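# Set the plate fully on the scale platform

## Task

Get the plate resting on the scale's platform with no part of it sticking out past the platform's edge; it must stay there on its own without the robot holding it, and the robot must release it and withdraw afterwards.

## Robot and tools

Robot: two Kinova Gen3 arms, left_arm and right_arm, each with a suction cup instead of fingers. The left arm's base is at about (-0.005, +0.345, 0) m and the right arm's at about (-0.008, -0.401, 0) m, both on the table. The names are arm names only, not sides of any picture.

Frames: results give poses in one scene frame. The origin is on the table top midway between the arms, +x runs out over the table, +z is up, and the left arm sits on +y. Each arm's reported point is the cup point: the middle of the cup rim, 29 mm across, whose +z axis points the way the cup faces. Reported positions can be a little off, more so at long reach. About 7 cm behind the rim the tool widens to roughly 8 cm sideways, so keep that clear of objects.

The 14-number row: every motion argument is one flat list of 14 numbers, each in [-1, 1], covering both arms even when only one moves. Order: left dx, dy, dz, rx, ry, rz, left suction, then right dx, dy, dz, rx, ry, rz, right suction. The first six per arm are an offset, not a pose: a target displacement of the cup point measured in that cup point's own axes, from its pose in the most recent result that showed it (before any such result, and for later calls inside the same reply, from where the arm is when the motion starts). Scale: 1.0 equals 0.6 m for dx, dy, dz and 180 degrees for the rotation; rx, ry, rz form a single rotation vector. All zeros therefore means return to that reference pose, not stay still. Suction is an absolute setting: 1 is full vacuum (about 55 kPa under ambient), a fraction asks for that share, and 0.05 or less switches it off. It persists, so to keep an arm's suction as it is, repeat its current value; a 0 releases.

execute_actions: argument actions is a list holding at most one item, plus optional pictures (true/false). An empty list returns the state without moving. An item with rows (1 to 15 rows of 14 numbers) and optional steps (up to 15, default 15) runs that many control steps of 1/30 s; each row is one step, each row is measured from the same reference pose (not chained), and the final row repeats if there are too few. An item with only steps (up to 300) is a wait counted from the last result, including your thinking time. A rejected call sends nothing.

move: argument target is one 14-number row as above; optional speed is the path top speed in m/s, 0.002 to 0.5, default 0.25, with turning capped at twice that in rad/s. Each cup point goes along a straight line toward its target and both paths finish together, lasting 0.5 to 10 s; longer ones are cut at 10 s. Paths ignore obstacles and the other arm, and the actual point can lag, wander or overshoot speed, especially near full stretch. Faster contact hits harder, and aiming deeper past a surface presses harder. Its result adds a move: line with the ending (done, off_target, moving, held, fault) and any limits (paced = pose clipped, held = some steps blocked, after which the arm may jump fast), plus each cup point's distance from its target.

wait: seconds from 0 to 10; the robot gets nothing new. zoom_image: camera (cam_head_left, cam_head_right, cam_high, cam_low, cam_left_wrist, cam_right_wrist, all 672x504) and region [x0, y0, x1, y1] in pixels from the top-left, at most 504 by 504. read_manual returns only licence text. finished_scene takes scene, the current scene's number, ends it irreversibly and reports success.

Control details: each step the commanded pose is clipped to within 70 mm and 16 degrees of the measured one, and inverse kinematics favours position over orientation. After an action the arm continues only to its last clipped pose, so check the result and send the rest. A Hand target line shows where each arm is being driven. To hold an arm still, send the offset back to its wanted pose in your first call of a reply and zeros afterwards. HELD marks steps not sent; a pose unreachable line names an arm whose command the clearance check changed.

Result lines: state per arm (position in m, quat wxyz), joint positions and torques (offset, scaled, noisy), suction_measured and part_present (turns 1 at 0.50, back to 0 below 0.45). Without a seal the reading stays near 0; on an airtight face it settles up to 0.15 below the command.

Gripping: turn suction on and press the rim flat onto a smooth, flat part of the plate so it seals all round; avoid edges, holes or seams under the rim. Under vacuum the cup shortens, bringing the object up to about 10 mm nearer the tool. To release, set the plate down on the platform first, then switch suction off, then lift at least 15 mm. If the cup seals on the table, switch suction off to free it.

Avoid: dropping or sliding the plate, pushing anything off the table, slamming down, and arms colliding or pressing each other. Excess contact torque (limits 48.6 N m for the first four joints, 30.6 for the wrist three) halts that arm for 10 s. Long holding heats motors: MOTOR HOT from 60 °C, and at 75 °C the arm sags with an OVER-TEMPERATURE FAULT. Loose objects may occasionally get nudged by outside pushes, so confirm the plate's final position in the cameras before finishing.

Each tool is called after "Call:" by a JSON object that holds its "api" and its "payload", one argument or row to a line.

## Session

Call:
{"api": "execute_actions", "payload": {
  "actions": []
}}

Scene clock: 0.00 s of 4900.00 s.
left_arm: end_effector_position=(+0.4395, +0.4218, +0.2070) suction_measured=0.00 part_present=0 end_effector_quat_wxyz=(+0.000, -0.340, +0.940, +0.001) | right_arm: end_effector_position=(+0.4321, -0.4898, +0.2056) suction_measured=0.01 part_present=0 end_effector_quat_wxyz=(-0.002, +0.351, +0.936, -0.002)
Joint positions: left_arm=[-0.058  0.435  0.001  1.654 -0.003  1.053 -2.67 ] | right_arm=[-0.056  0.434  0.     1.66   0.003  1.052  2.565]
Joint velocities: left_arm=[-0.001  0.     0.001 -0.    -0.     0.    -0.   ] | right_arm=[ 0.001  0.001  0.001  0.001  0.    -0.     0.   ]
Joint torques (N m, as the joint torque sensors report them, + toward a larger angle): no reading
Hand target (left_arm): +0.439, +0.422, +0.207; +0.000, -0.340, +0.940, +0.001
Hand target (right_arm): +0.432, -0.490, +0.206; -0.002, +0.351, +0.936, -0.002

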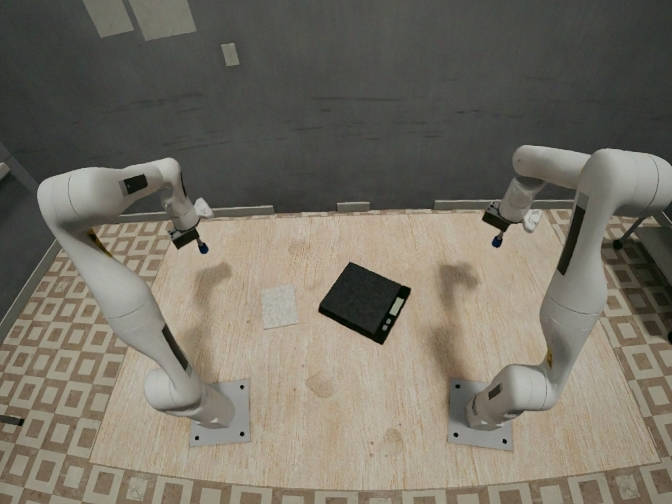

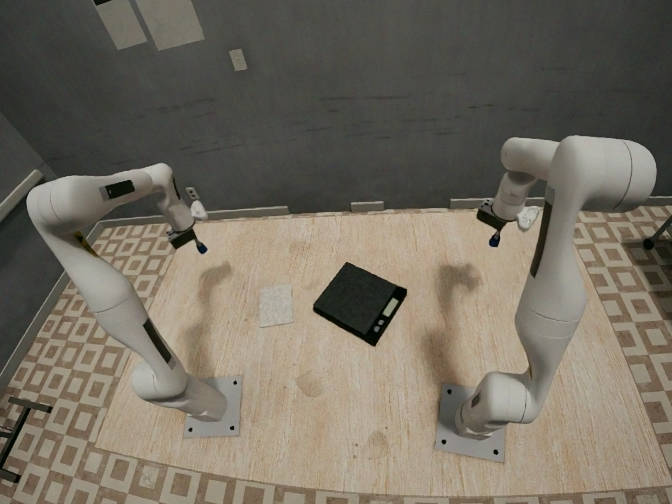

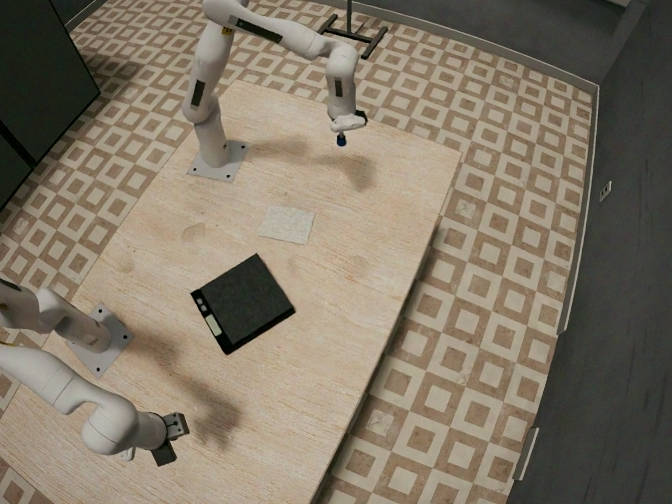

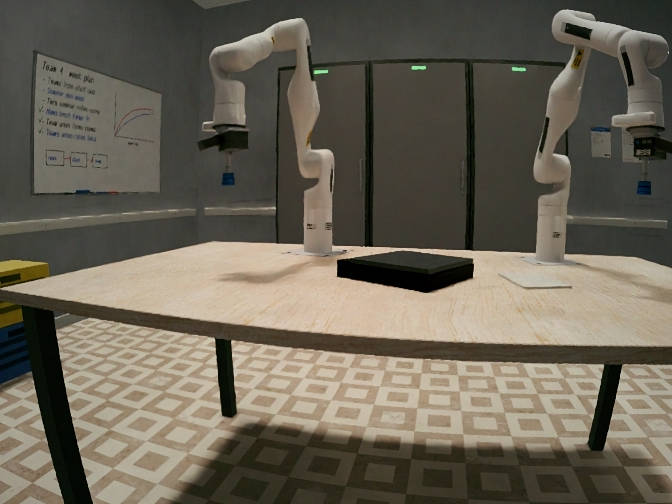

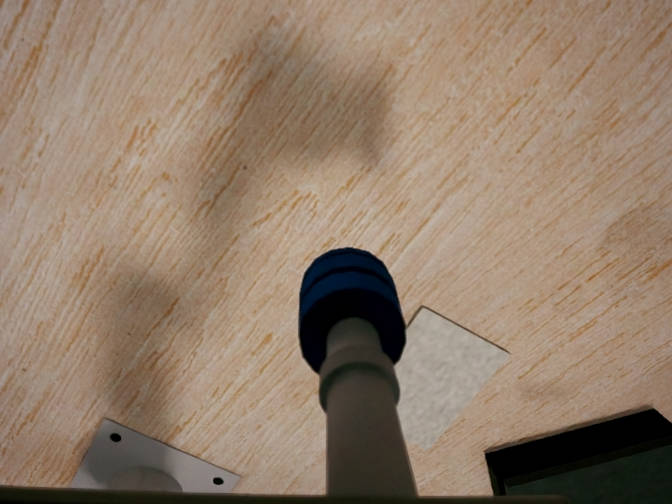

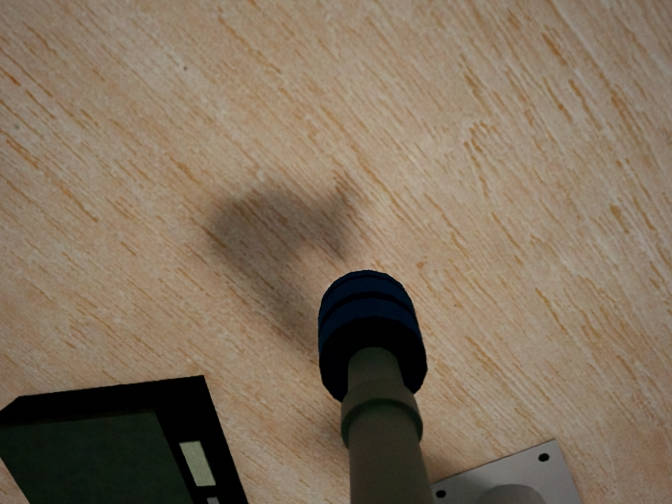

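Call:
{"api": "move", "payload": {
  "target": [0.34,-0.175,0.18,0,0,0,0,0,0,0,0,0,0,0]
}}

Scene clock: 6.90 s of 4900.00 s.
left_arm: end_effector_position=(+0.3499, +0.2101, +0.0990) suction_measured=0.00 part_present=0 end_effector_quat_wxyz=(+0.000, -0.340, +0.940, +0.000) | right_arm: end_effector_position=(+0.4321, -0.4898, +0.2056) suction_measured=0.01 part_present=0 end_effector_quat_wxyz=(-0.002, +0.351, +0.936, -0.002)
Joint positions: left_arm=[ 0.432  0.482  0.046  2.036 -0.039  0.624 -2.11 ] | right_arm=[-0.056  0.434  0.     1.66   0.003  1.052  2.565]
Joint velocities: left_arm=[ 0.005  0.002  0.002  0.    -0.002 -0.     0.003] | right_arm=[ 0.001  0.002 -0.001 -0.     0.    -0.     0.001]
Joint torques (N m, as the joint torque sensors report them, + toward a larger angle): left_arm=[ -0.63 -12.66  -0.98  -4.42  -0.13   0.51   0.06] | right_arm=[ -0.09 -13.67   0.57  -5.96  -0.34   0.02   0.14]
Hand target (left_arm): +0.350, +0.210, +0.099; +0.000, -0.340, +0.941, +0.001
Hand target (right_arm): +0.432, -0.490, +0.206; -0.002, +0.351, +0.936, -0.002
Off the commanded pose (left_arm): 0.001 m, 0 deg.
Off the commanded pose (right_arm): 0.000 m, 0 deg.
After step 90, 2.30 s passed at rest.
move: done

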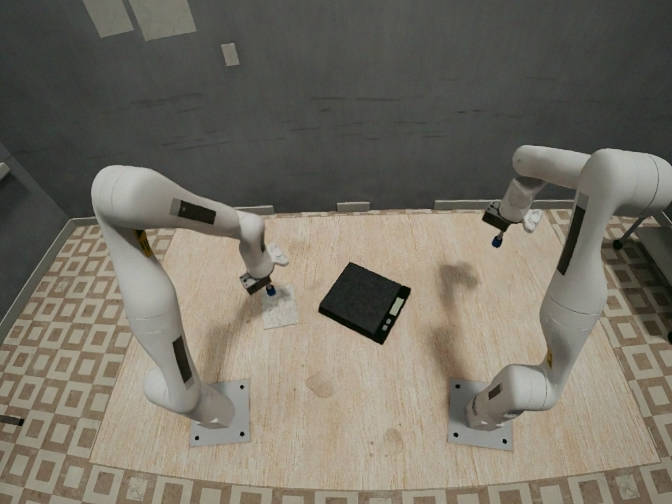

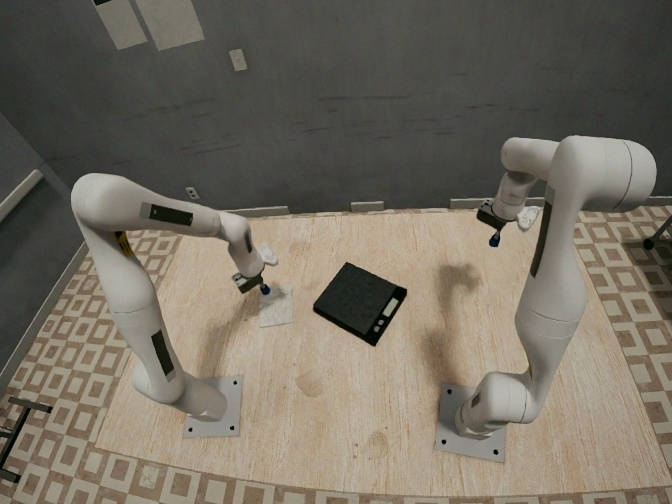

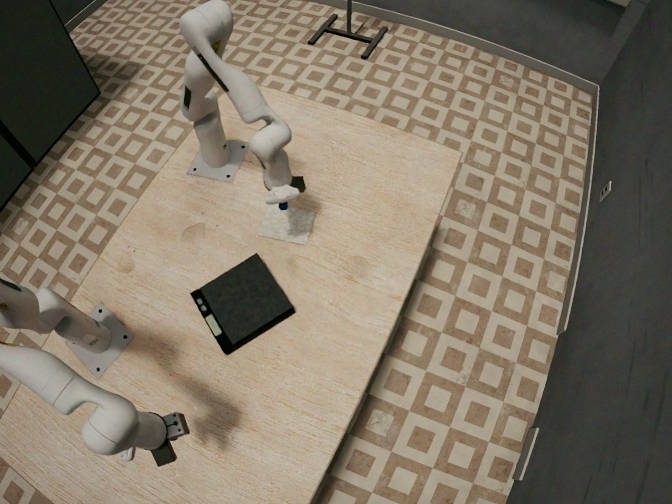

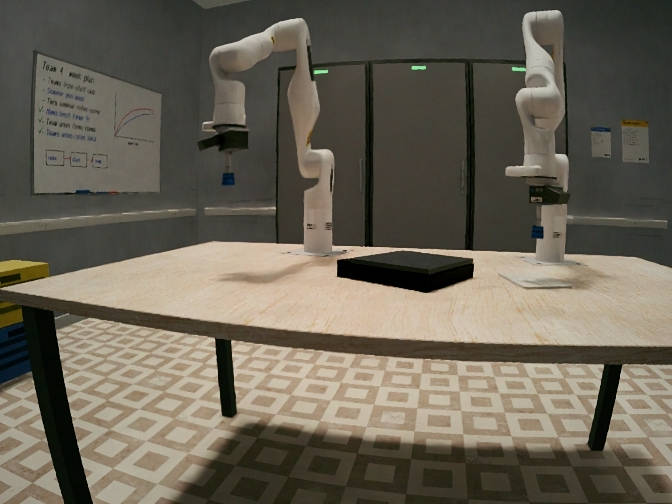

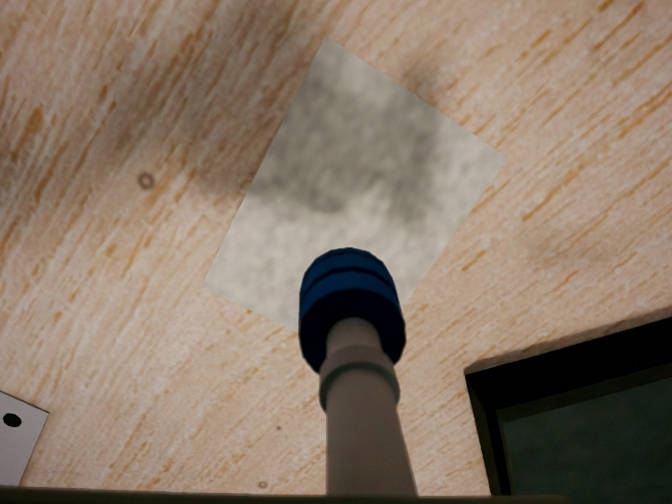

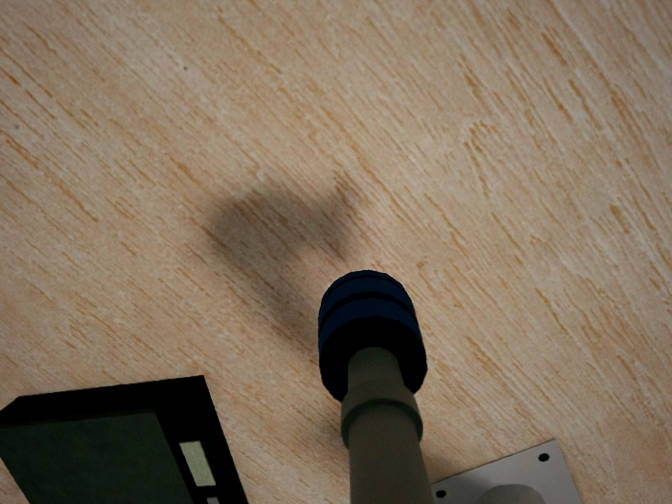

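Call:
{"api": "move", "payload": {
  "target": [0.008,0,0.125,0,0,0,0,0,0,0,0,0,0,0]
}}

Call:
{"api": "move", "payload": {
  "target": [0,0,0.036,0,0,0,1,0,0,0,0,0,0,0],
  "speed": 0.03
}}

Scene clock: 10.20 s of 4900.00 s.
left_arm: end_effector_position=(+0.3462, +0.2069, +0.0240) suction_measured=0.00 part_present=0 end_effector_quat_wxyz=(+0.001, -0.340, +0.940, +0.000) | right_arm: end_effector_position=(+0.4321, -0.4898, +0.2056) suction_measured=0.01 part_present=0 end_effector_quat_wxyz=(-0.002, +0.351, +0.936, -0.002)
Joint positions: left_arm=[ 0.455  0.656  0.029  2.095 -0.049  0.391 -2.091] | right_arm=[-0.056  0.434  0.     1.66   0.003  1.052  2.565]
Joint velocities: left_arm=[ 0.     0.005  0.     0.001 -0.    -0.001  0.   ] | right_arm=[-0.    -0.     0.    -0.001 -0.002  0.    -0.   ]
Joint torques (N m, as the joint torque sensors report them, + toward a larger angle): left_arm=[  0.34 -13.1   -0.07  -2.99   0.13   0.47  -0.05] | right_arm=[ -0.06 -13.63   0.55  -5.79  -0.34   0.01   0.09]
Hand target (left_arm): +0.346, +0.207, +0.024; +0.000, -0.340, +0.941, +0.000
Hand target (right_arm): +0.432, -0.490, +0.206; -0.002, +0.351, +0.936, -0.002
Off the commanded pose (left_arm): 0.000 m, 0 deg.
Off the commanded pose (right_arm): 0.000 m, 0 deg.
move: done

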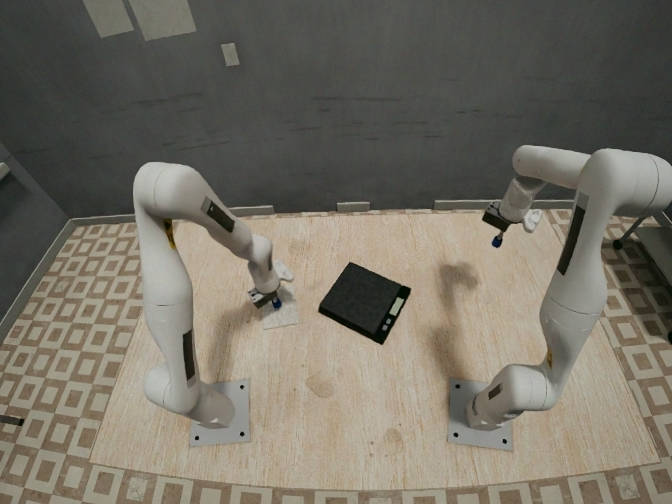

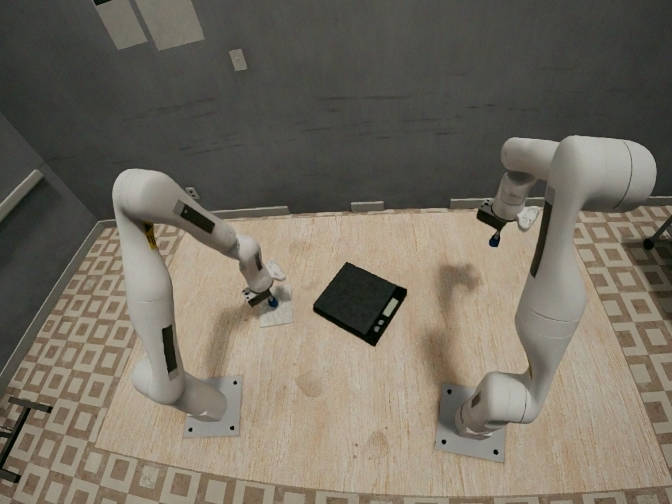

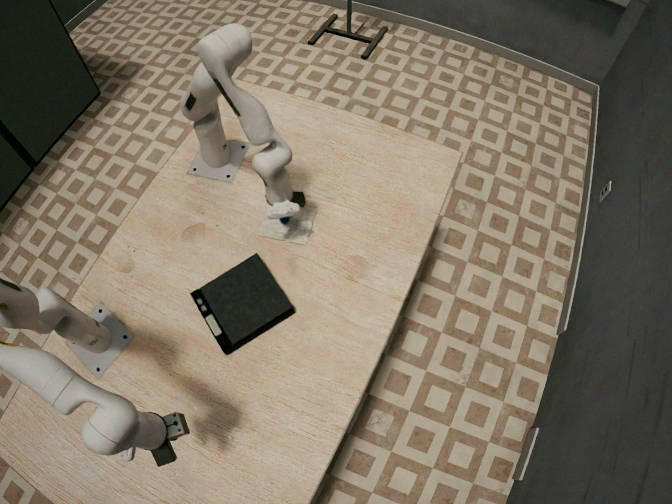

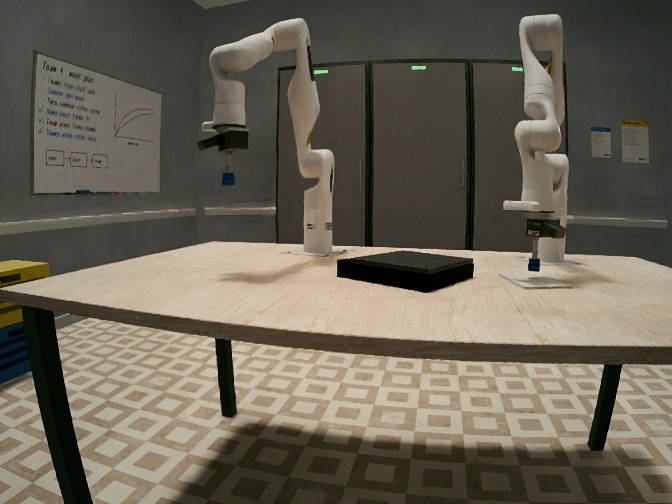

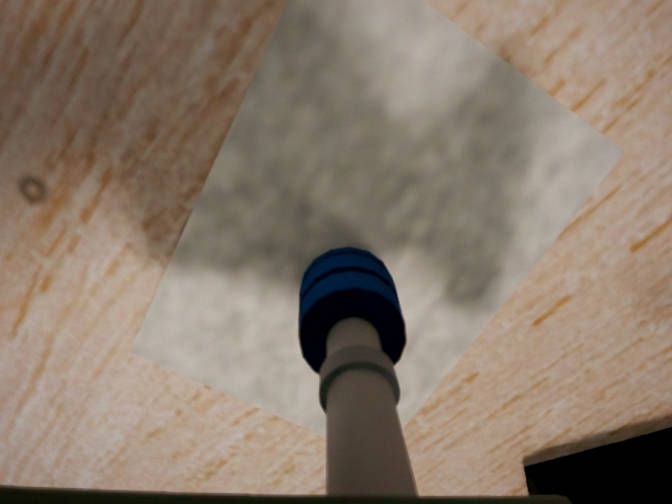

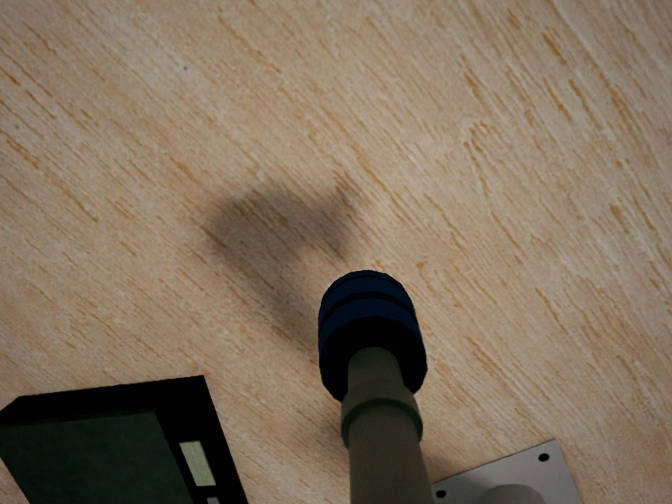

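Scene clock: 11.17 s of 4900.00 s.
left_arm: end_effector_position=(+0.3461, +0.2069, +0.0024) suction_measured=0.36 part_present=0 end_effector_quat_wxyz=(+0.000, -0.340, +0.940, +0.000) | right_arm: end_effector_position=(+0.4321, -0.4898, +0.2056) suction_measured=0.01 part_present=0 end_effector_quat_wxyz=(-0.002, +0.351, +0.936, -0.002)
Joint positions: left_arm=[ 0.459  0.711  0.024  2.101 -0.051  0.329 -2.089] | right_arm=[-0.056  0.434  0.     1.66   0.003  1.052  2.565]
Joint velocities: left_arm=[-0.     0.005 -0.    -0.    -0.    -0.003 -0.   ] | right_arm=[-0.001  0.001 -0.001 -0.     0.001 -0.     0.   ]
Joint torques (N m, as the joint torque sensors report them, + toward a larger angle): left_arm=[ -0.38 -13.36  -0.32  -2.71   0.05   0.38   0.  ] | right_arm=[ -0.15 -13.69   0.62  -5.87  -0.31   0.12   0.21]
Hand target (left_arm): +0.346, +0.207, +0.002; +0.000, -0.340, +0.940, -0.000
Hand target (right_arm): +0.432, -0.490, +0.206; -0.002, +0.351, +0.936, -0.002
Off the commanded pose (left_arm): 0.000 m, 0 deg.
Off the commanded pose (right_arm): 0.000 m, 0 deg.
move: done

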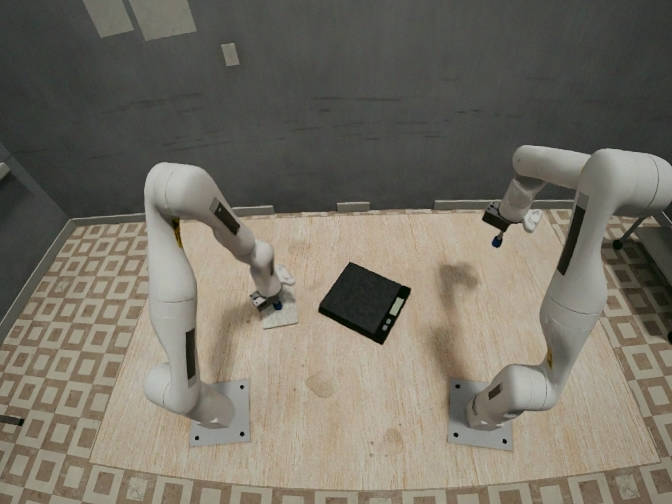

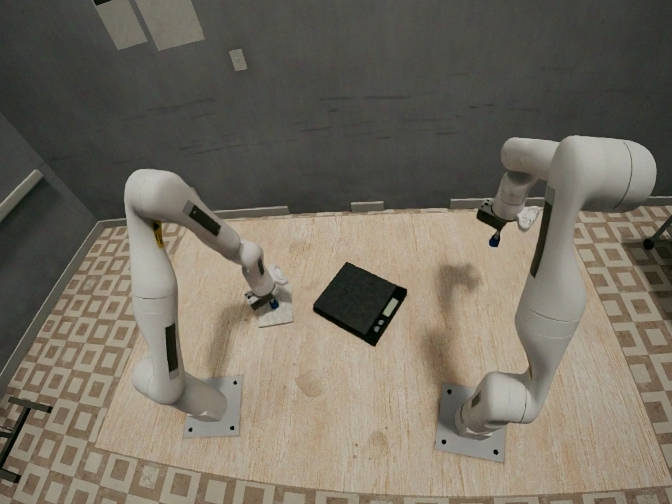

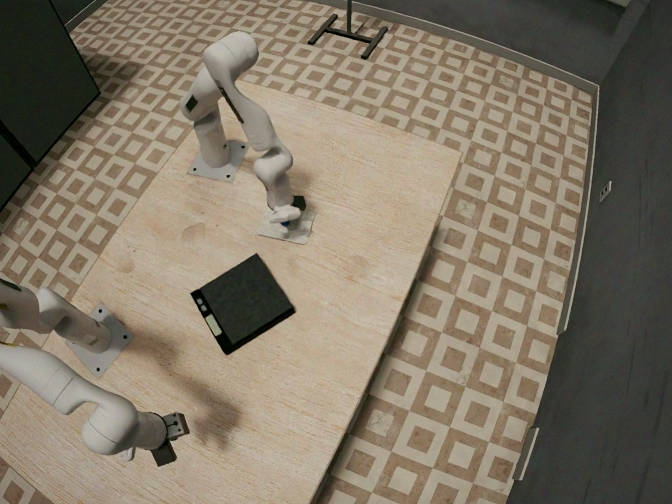

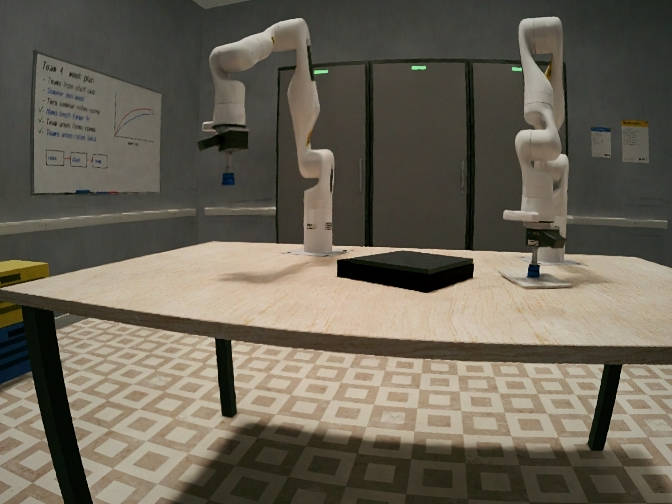

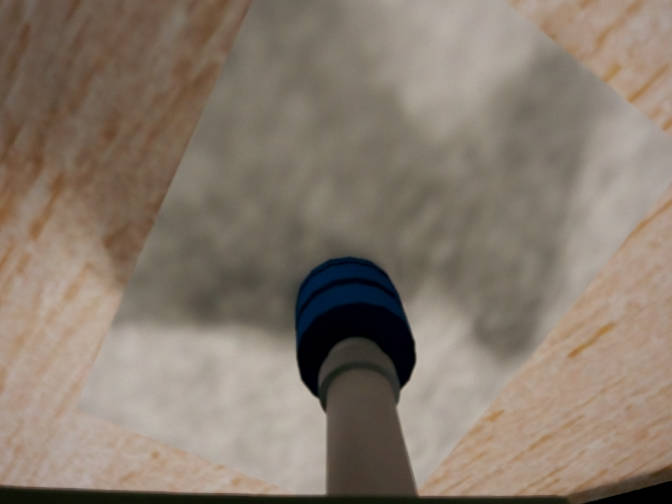

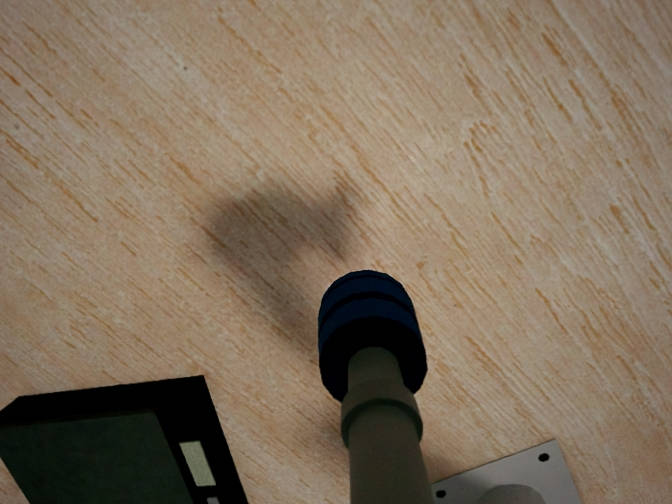

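Call:
{"api": "move", "payload": {
  "target": [0,0,-0.17,0,0,0,1,0,0,0,0,0,0,0],
  "speed": 0.12
}}

Scene clock: 14.37 s of 4900.00 s.
left_arm: end_effector_position=(+0.3462, +0.2071, +0.1045) suction_measured=0.99 part_present=1 end_effector_quat_wxyz=(+0.000, -0.340, +0.940, +0.001) | right_arm: end_effector_position=(+0.4321, -0.4898, +0.2056) suction_measured=0.01 part_present=0 end_effector_quat_wxyz=(-0.002, +0.351, +0.936, -0.002)
Joint positions: left_arm=[ 0.441  0.466  0.047  2.038 -0.038  0.638 -2.1  ] | right_arm=[-0.056  0.434  0.     1.66   0.003  1.052  2.565]
Joint velocities: left_arm=[-0.001 -0.006  0.    -0.     0.001  0.002 -0.   ] | right_arm=[-0.001 -0.001  0.001  0.     0.001  0.     0.001]
Joint torques (N m, as the joint torque sensors report them, + toward a larger angle): left_arm=[ -0.2  -11.75  -0.39  -4.71   0.02   0.52  -0.02] | right_arm=[ -0.05 -13.66   0.49  -5.88  -0.31   0.11   0.18]
Hand target (left_arm): +0.346, +0.207, +0.105; +0.001, -0.340, +0.940, +0.000
Hand target (right_arm): +0.432, -0.490, +0.206; -0.002, +0.351, +0.936, -0.002
Off the commanded pose (left_arm): 0.000 m, 0 deg.
Off the commanded pose (right_arm): 0.000 m, 0 deg.
move: done

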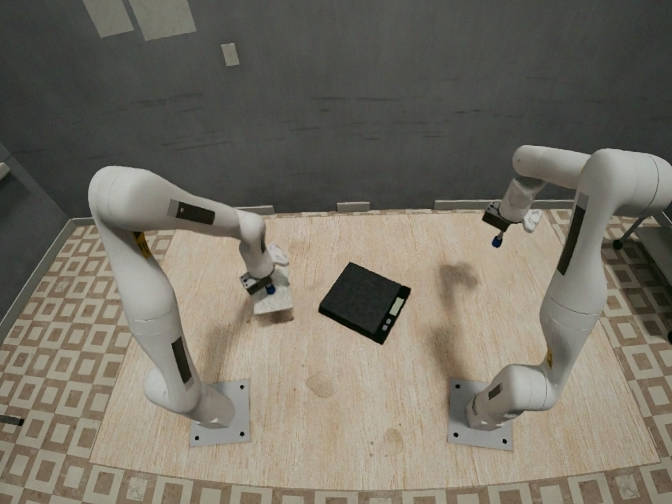

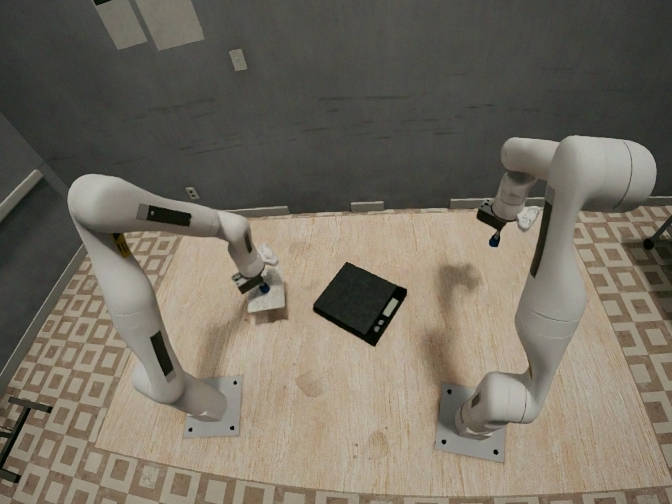

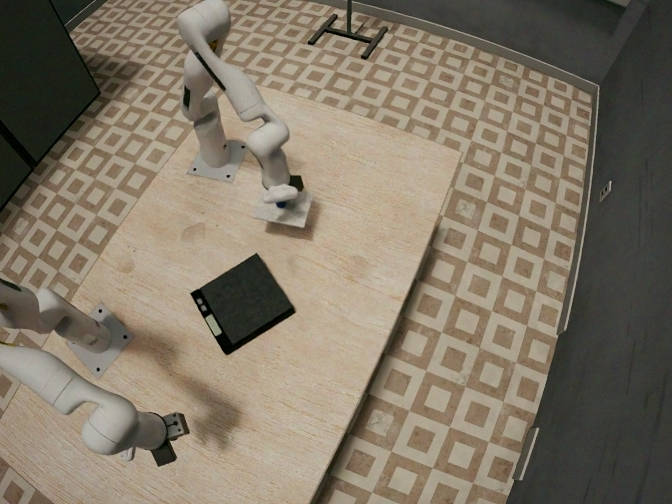

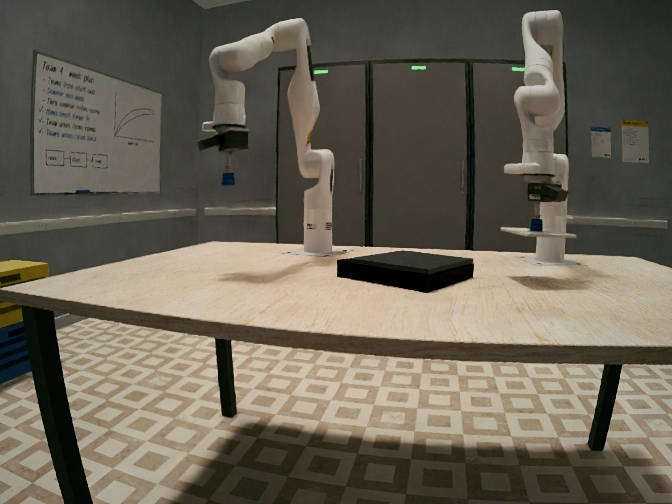

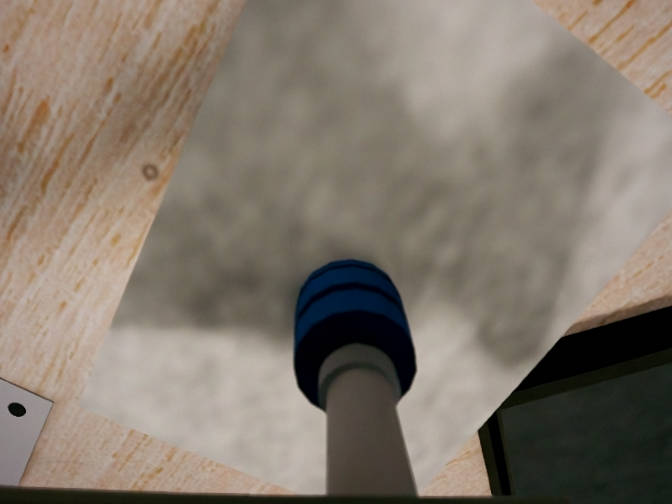

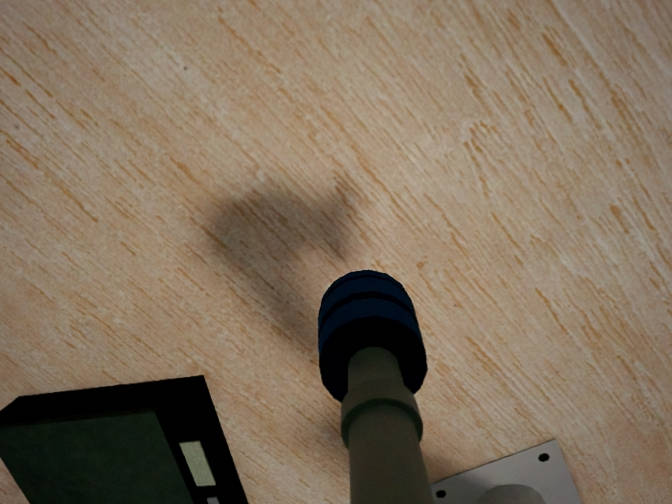

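Call:
{"api": "move", "payload": {
  "target": [0.253,-0.33,0.03,0,0,0.21,1,0,0,0,0,0,0,0],
  "speed": 0.2
}}

Scene clock: 17.77 s of 4900.00 s.
left_arm: end_effector_position=(+0.3560, -0.0424, +0.0866) suction_measured=0.98 part_present=1 end_effector_quat_wxyz=(+0.001, -0.018, +1.000, +0.000) | right_arm: end_effector_position=(+0.4321, -0.4898, +0.2056) suction_measured=0.01 part_present=0 end_effector_quat_wxyz=(-0.002, +0.351, +0.936, -0.002)
Joint positions: left_arm=[ 0.813  0.763  0.218  1.52  -0.198  0.879 -2.174] | right_arm=[-0.056  0.434  0.     1.66   0.003  1.052  2.565]
Joint velocities: left_arm=[ 0.004  0.006  0.001 -0.003 -0.001  0.002 -0.   ] | right_arm=[ 0.    -0.001 -0.001 -0.    -0.    -0.     0.   ]
Joint torques (N m, as the joint torque sensors report them, + toward a larger angle): left_arm=[  0.18 -17.51   1.11  -5.77  -0.03   0.08  -0.14] | right_arm=[  0.   -13.5    0.53  -5.95  -0.21   0.06   0.27]
Hand target (left_arm): +0.356, -0.043, +0.086; +0.001, -0.017, +1.000, +0.000
Hand target (right_arm): +0.432, -0.490, +0.206; -0.002, +0.351, +0.936, -0.002
Off the commanded pose (left_arm): 0.000 m, 0 deg.
Off the commanded pose (right_arm): 0.000 m, 0 deg.
move: done

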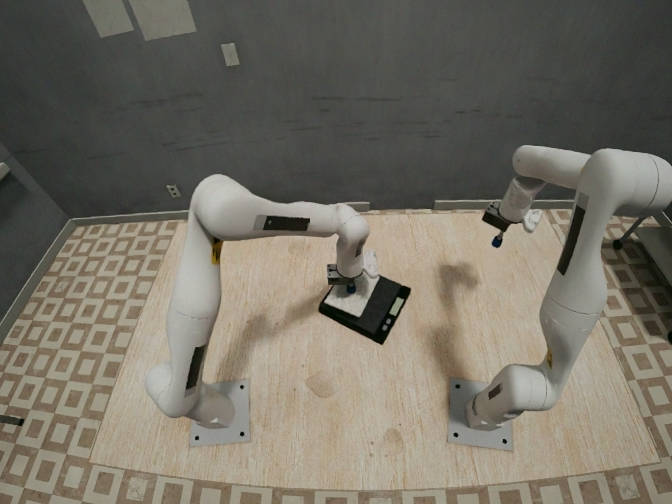

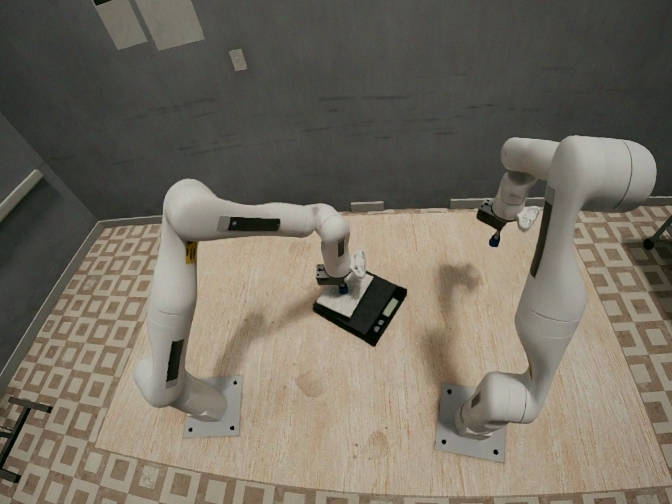

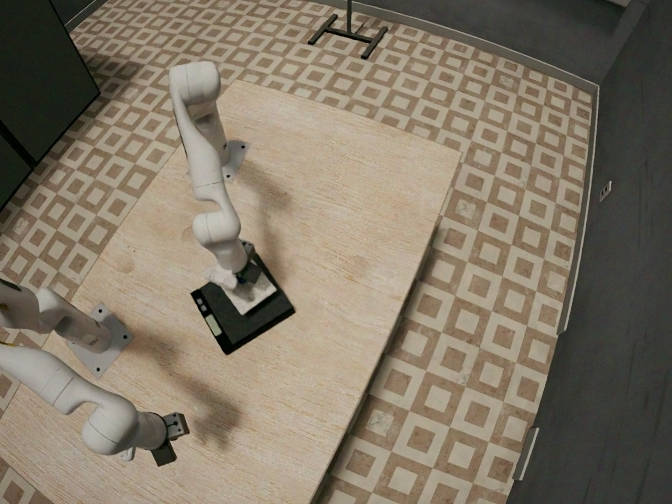

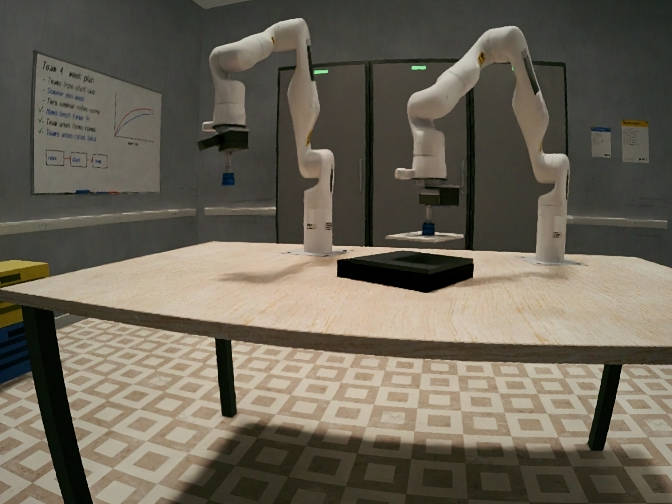

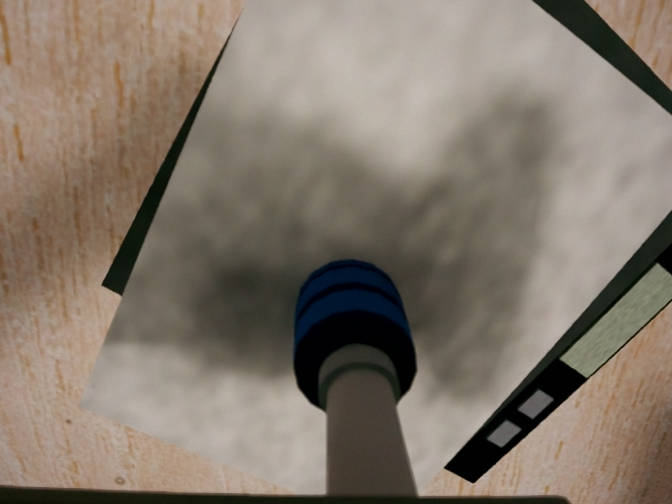

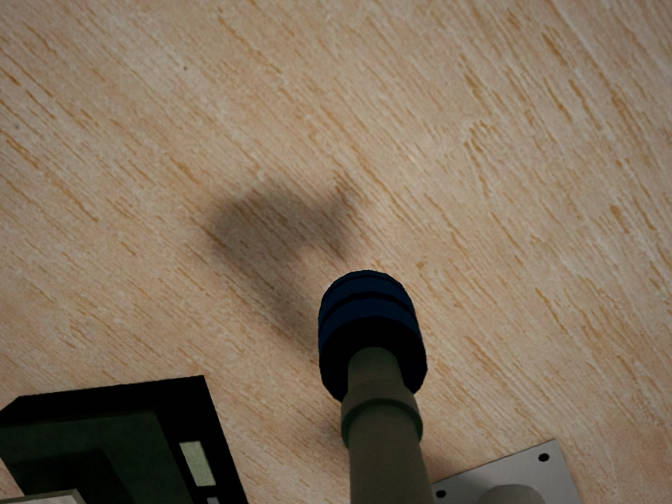

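Call:
{"api": "move", "payload": {
  "target": [0,-0.025,0.05,0,0,-0.015,1,0,0,0,0,0,0,0],
  "speed": 0.06
}}

Scene clock: 19.83 s of 4900.00 s.
left_arm: end_effector_position=(+0.3566, -0.0574, +0.0567) suction_measured=0.99 part_present=1 end_effector_quat_wxyz=(+0.001, -0.041, +0.999, +0.000) | right_arm: end_effector_position=(+0.4321, -0.4898, +0.2056) suction_measured=0.01 part_present=0 end_effector_quat_wxyz=(-0.002, +0.351, +0.936, -0.002)
Joint positions: left_arm=[ 0.848  0.829  0.195  1.494 -0.196  0.837 -2.113] | right_arm=[-0.056  0.434  0.     1.66   0.003  1.052  2.565]
Joint velocities: left_arm=[ 0.002  0.001 -0.    -0.001 -0.    -0.001  0.002] | right_arm=[-0.001 -0.     0.     0.001 -0.001  0.    -0.   ]
Joint torques (N m, as the joint torque sensors report them, + toward a larger angle): left_arm=[ -0.01 -18.1    0.65  -5.92   0.09   0.31  -0.01] | right_arm=[ -0.14 -13.7    0.51  -6.08  -0.34   0.11   0.2 ]
Hand target (left_arm): +0.356, -0.057, +0.056; +0.001, -0.041, +0.999, +0.000
Hand target (right_arm): +0.432, -0.490, +0.206; -0.002, +0.351, +0.936, -0.002
Off the commanded pose (left_arm): 0.000 m, 0 deg.
Off the commanded pose (right_arm): 0.000 m, 0 deg.
move: done

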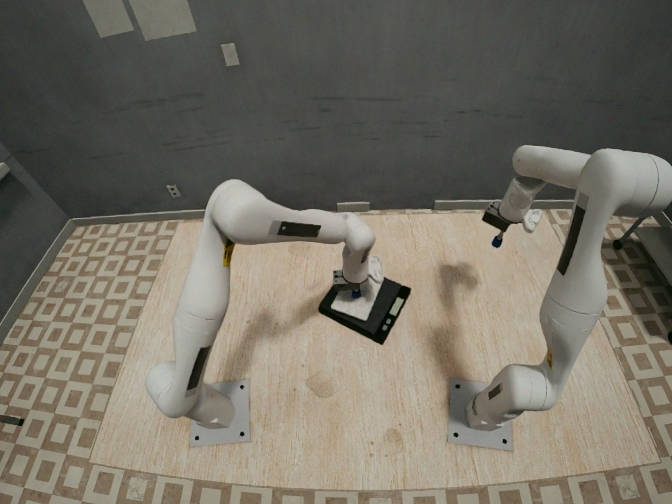

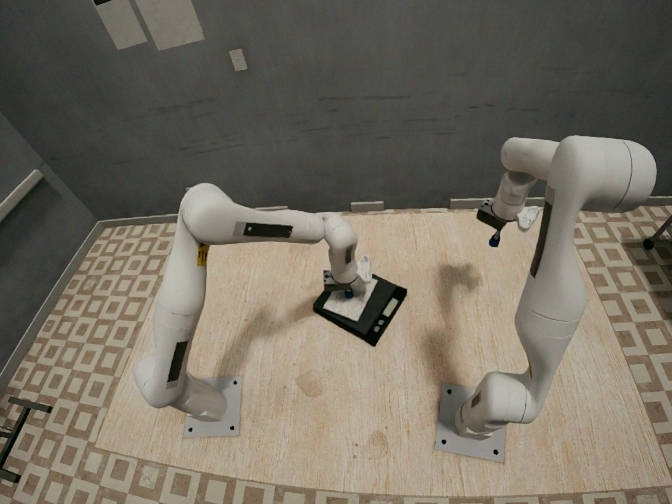

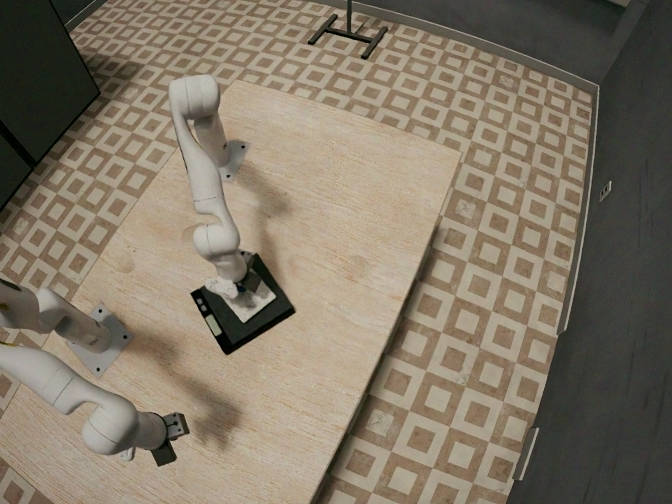

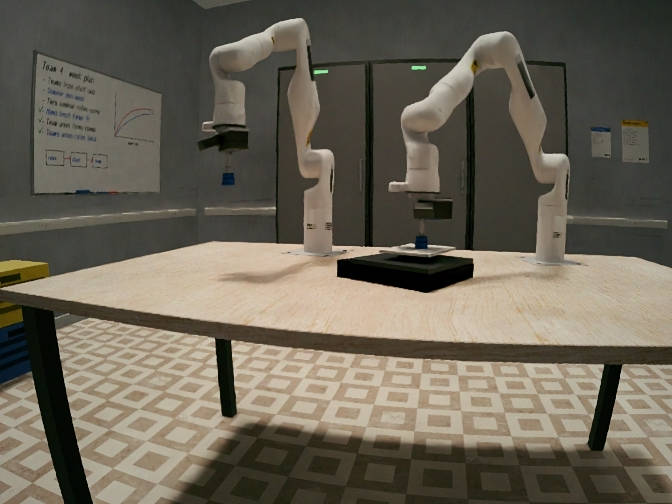

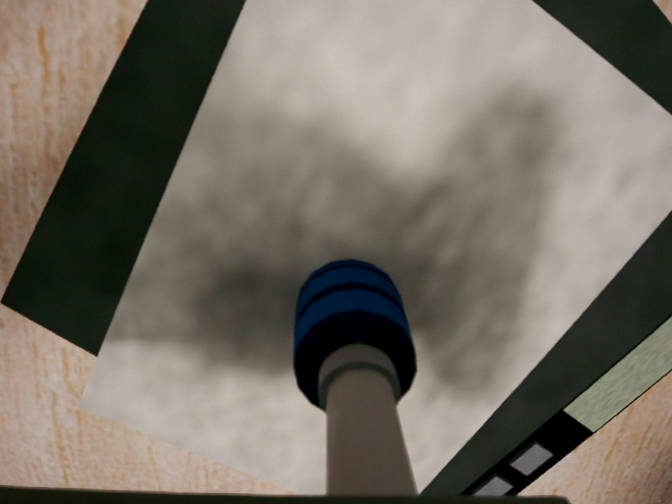

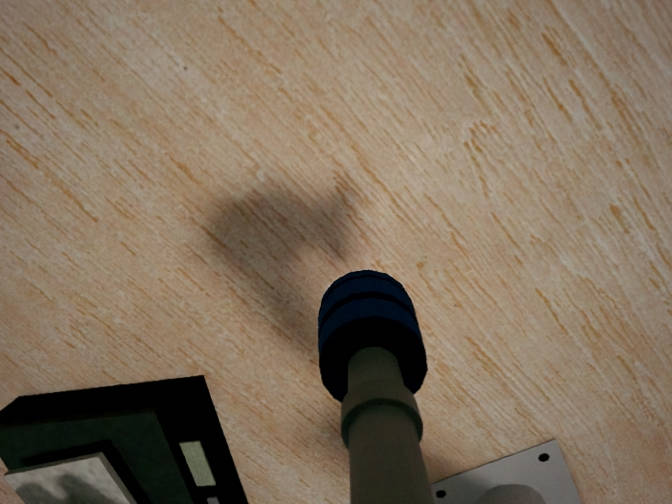

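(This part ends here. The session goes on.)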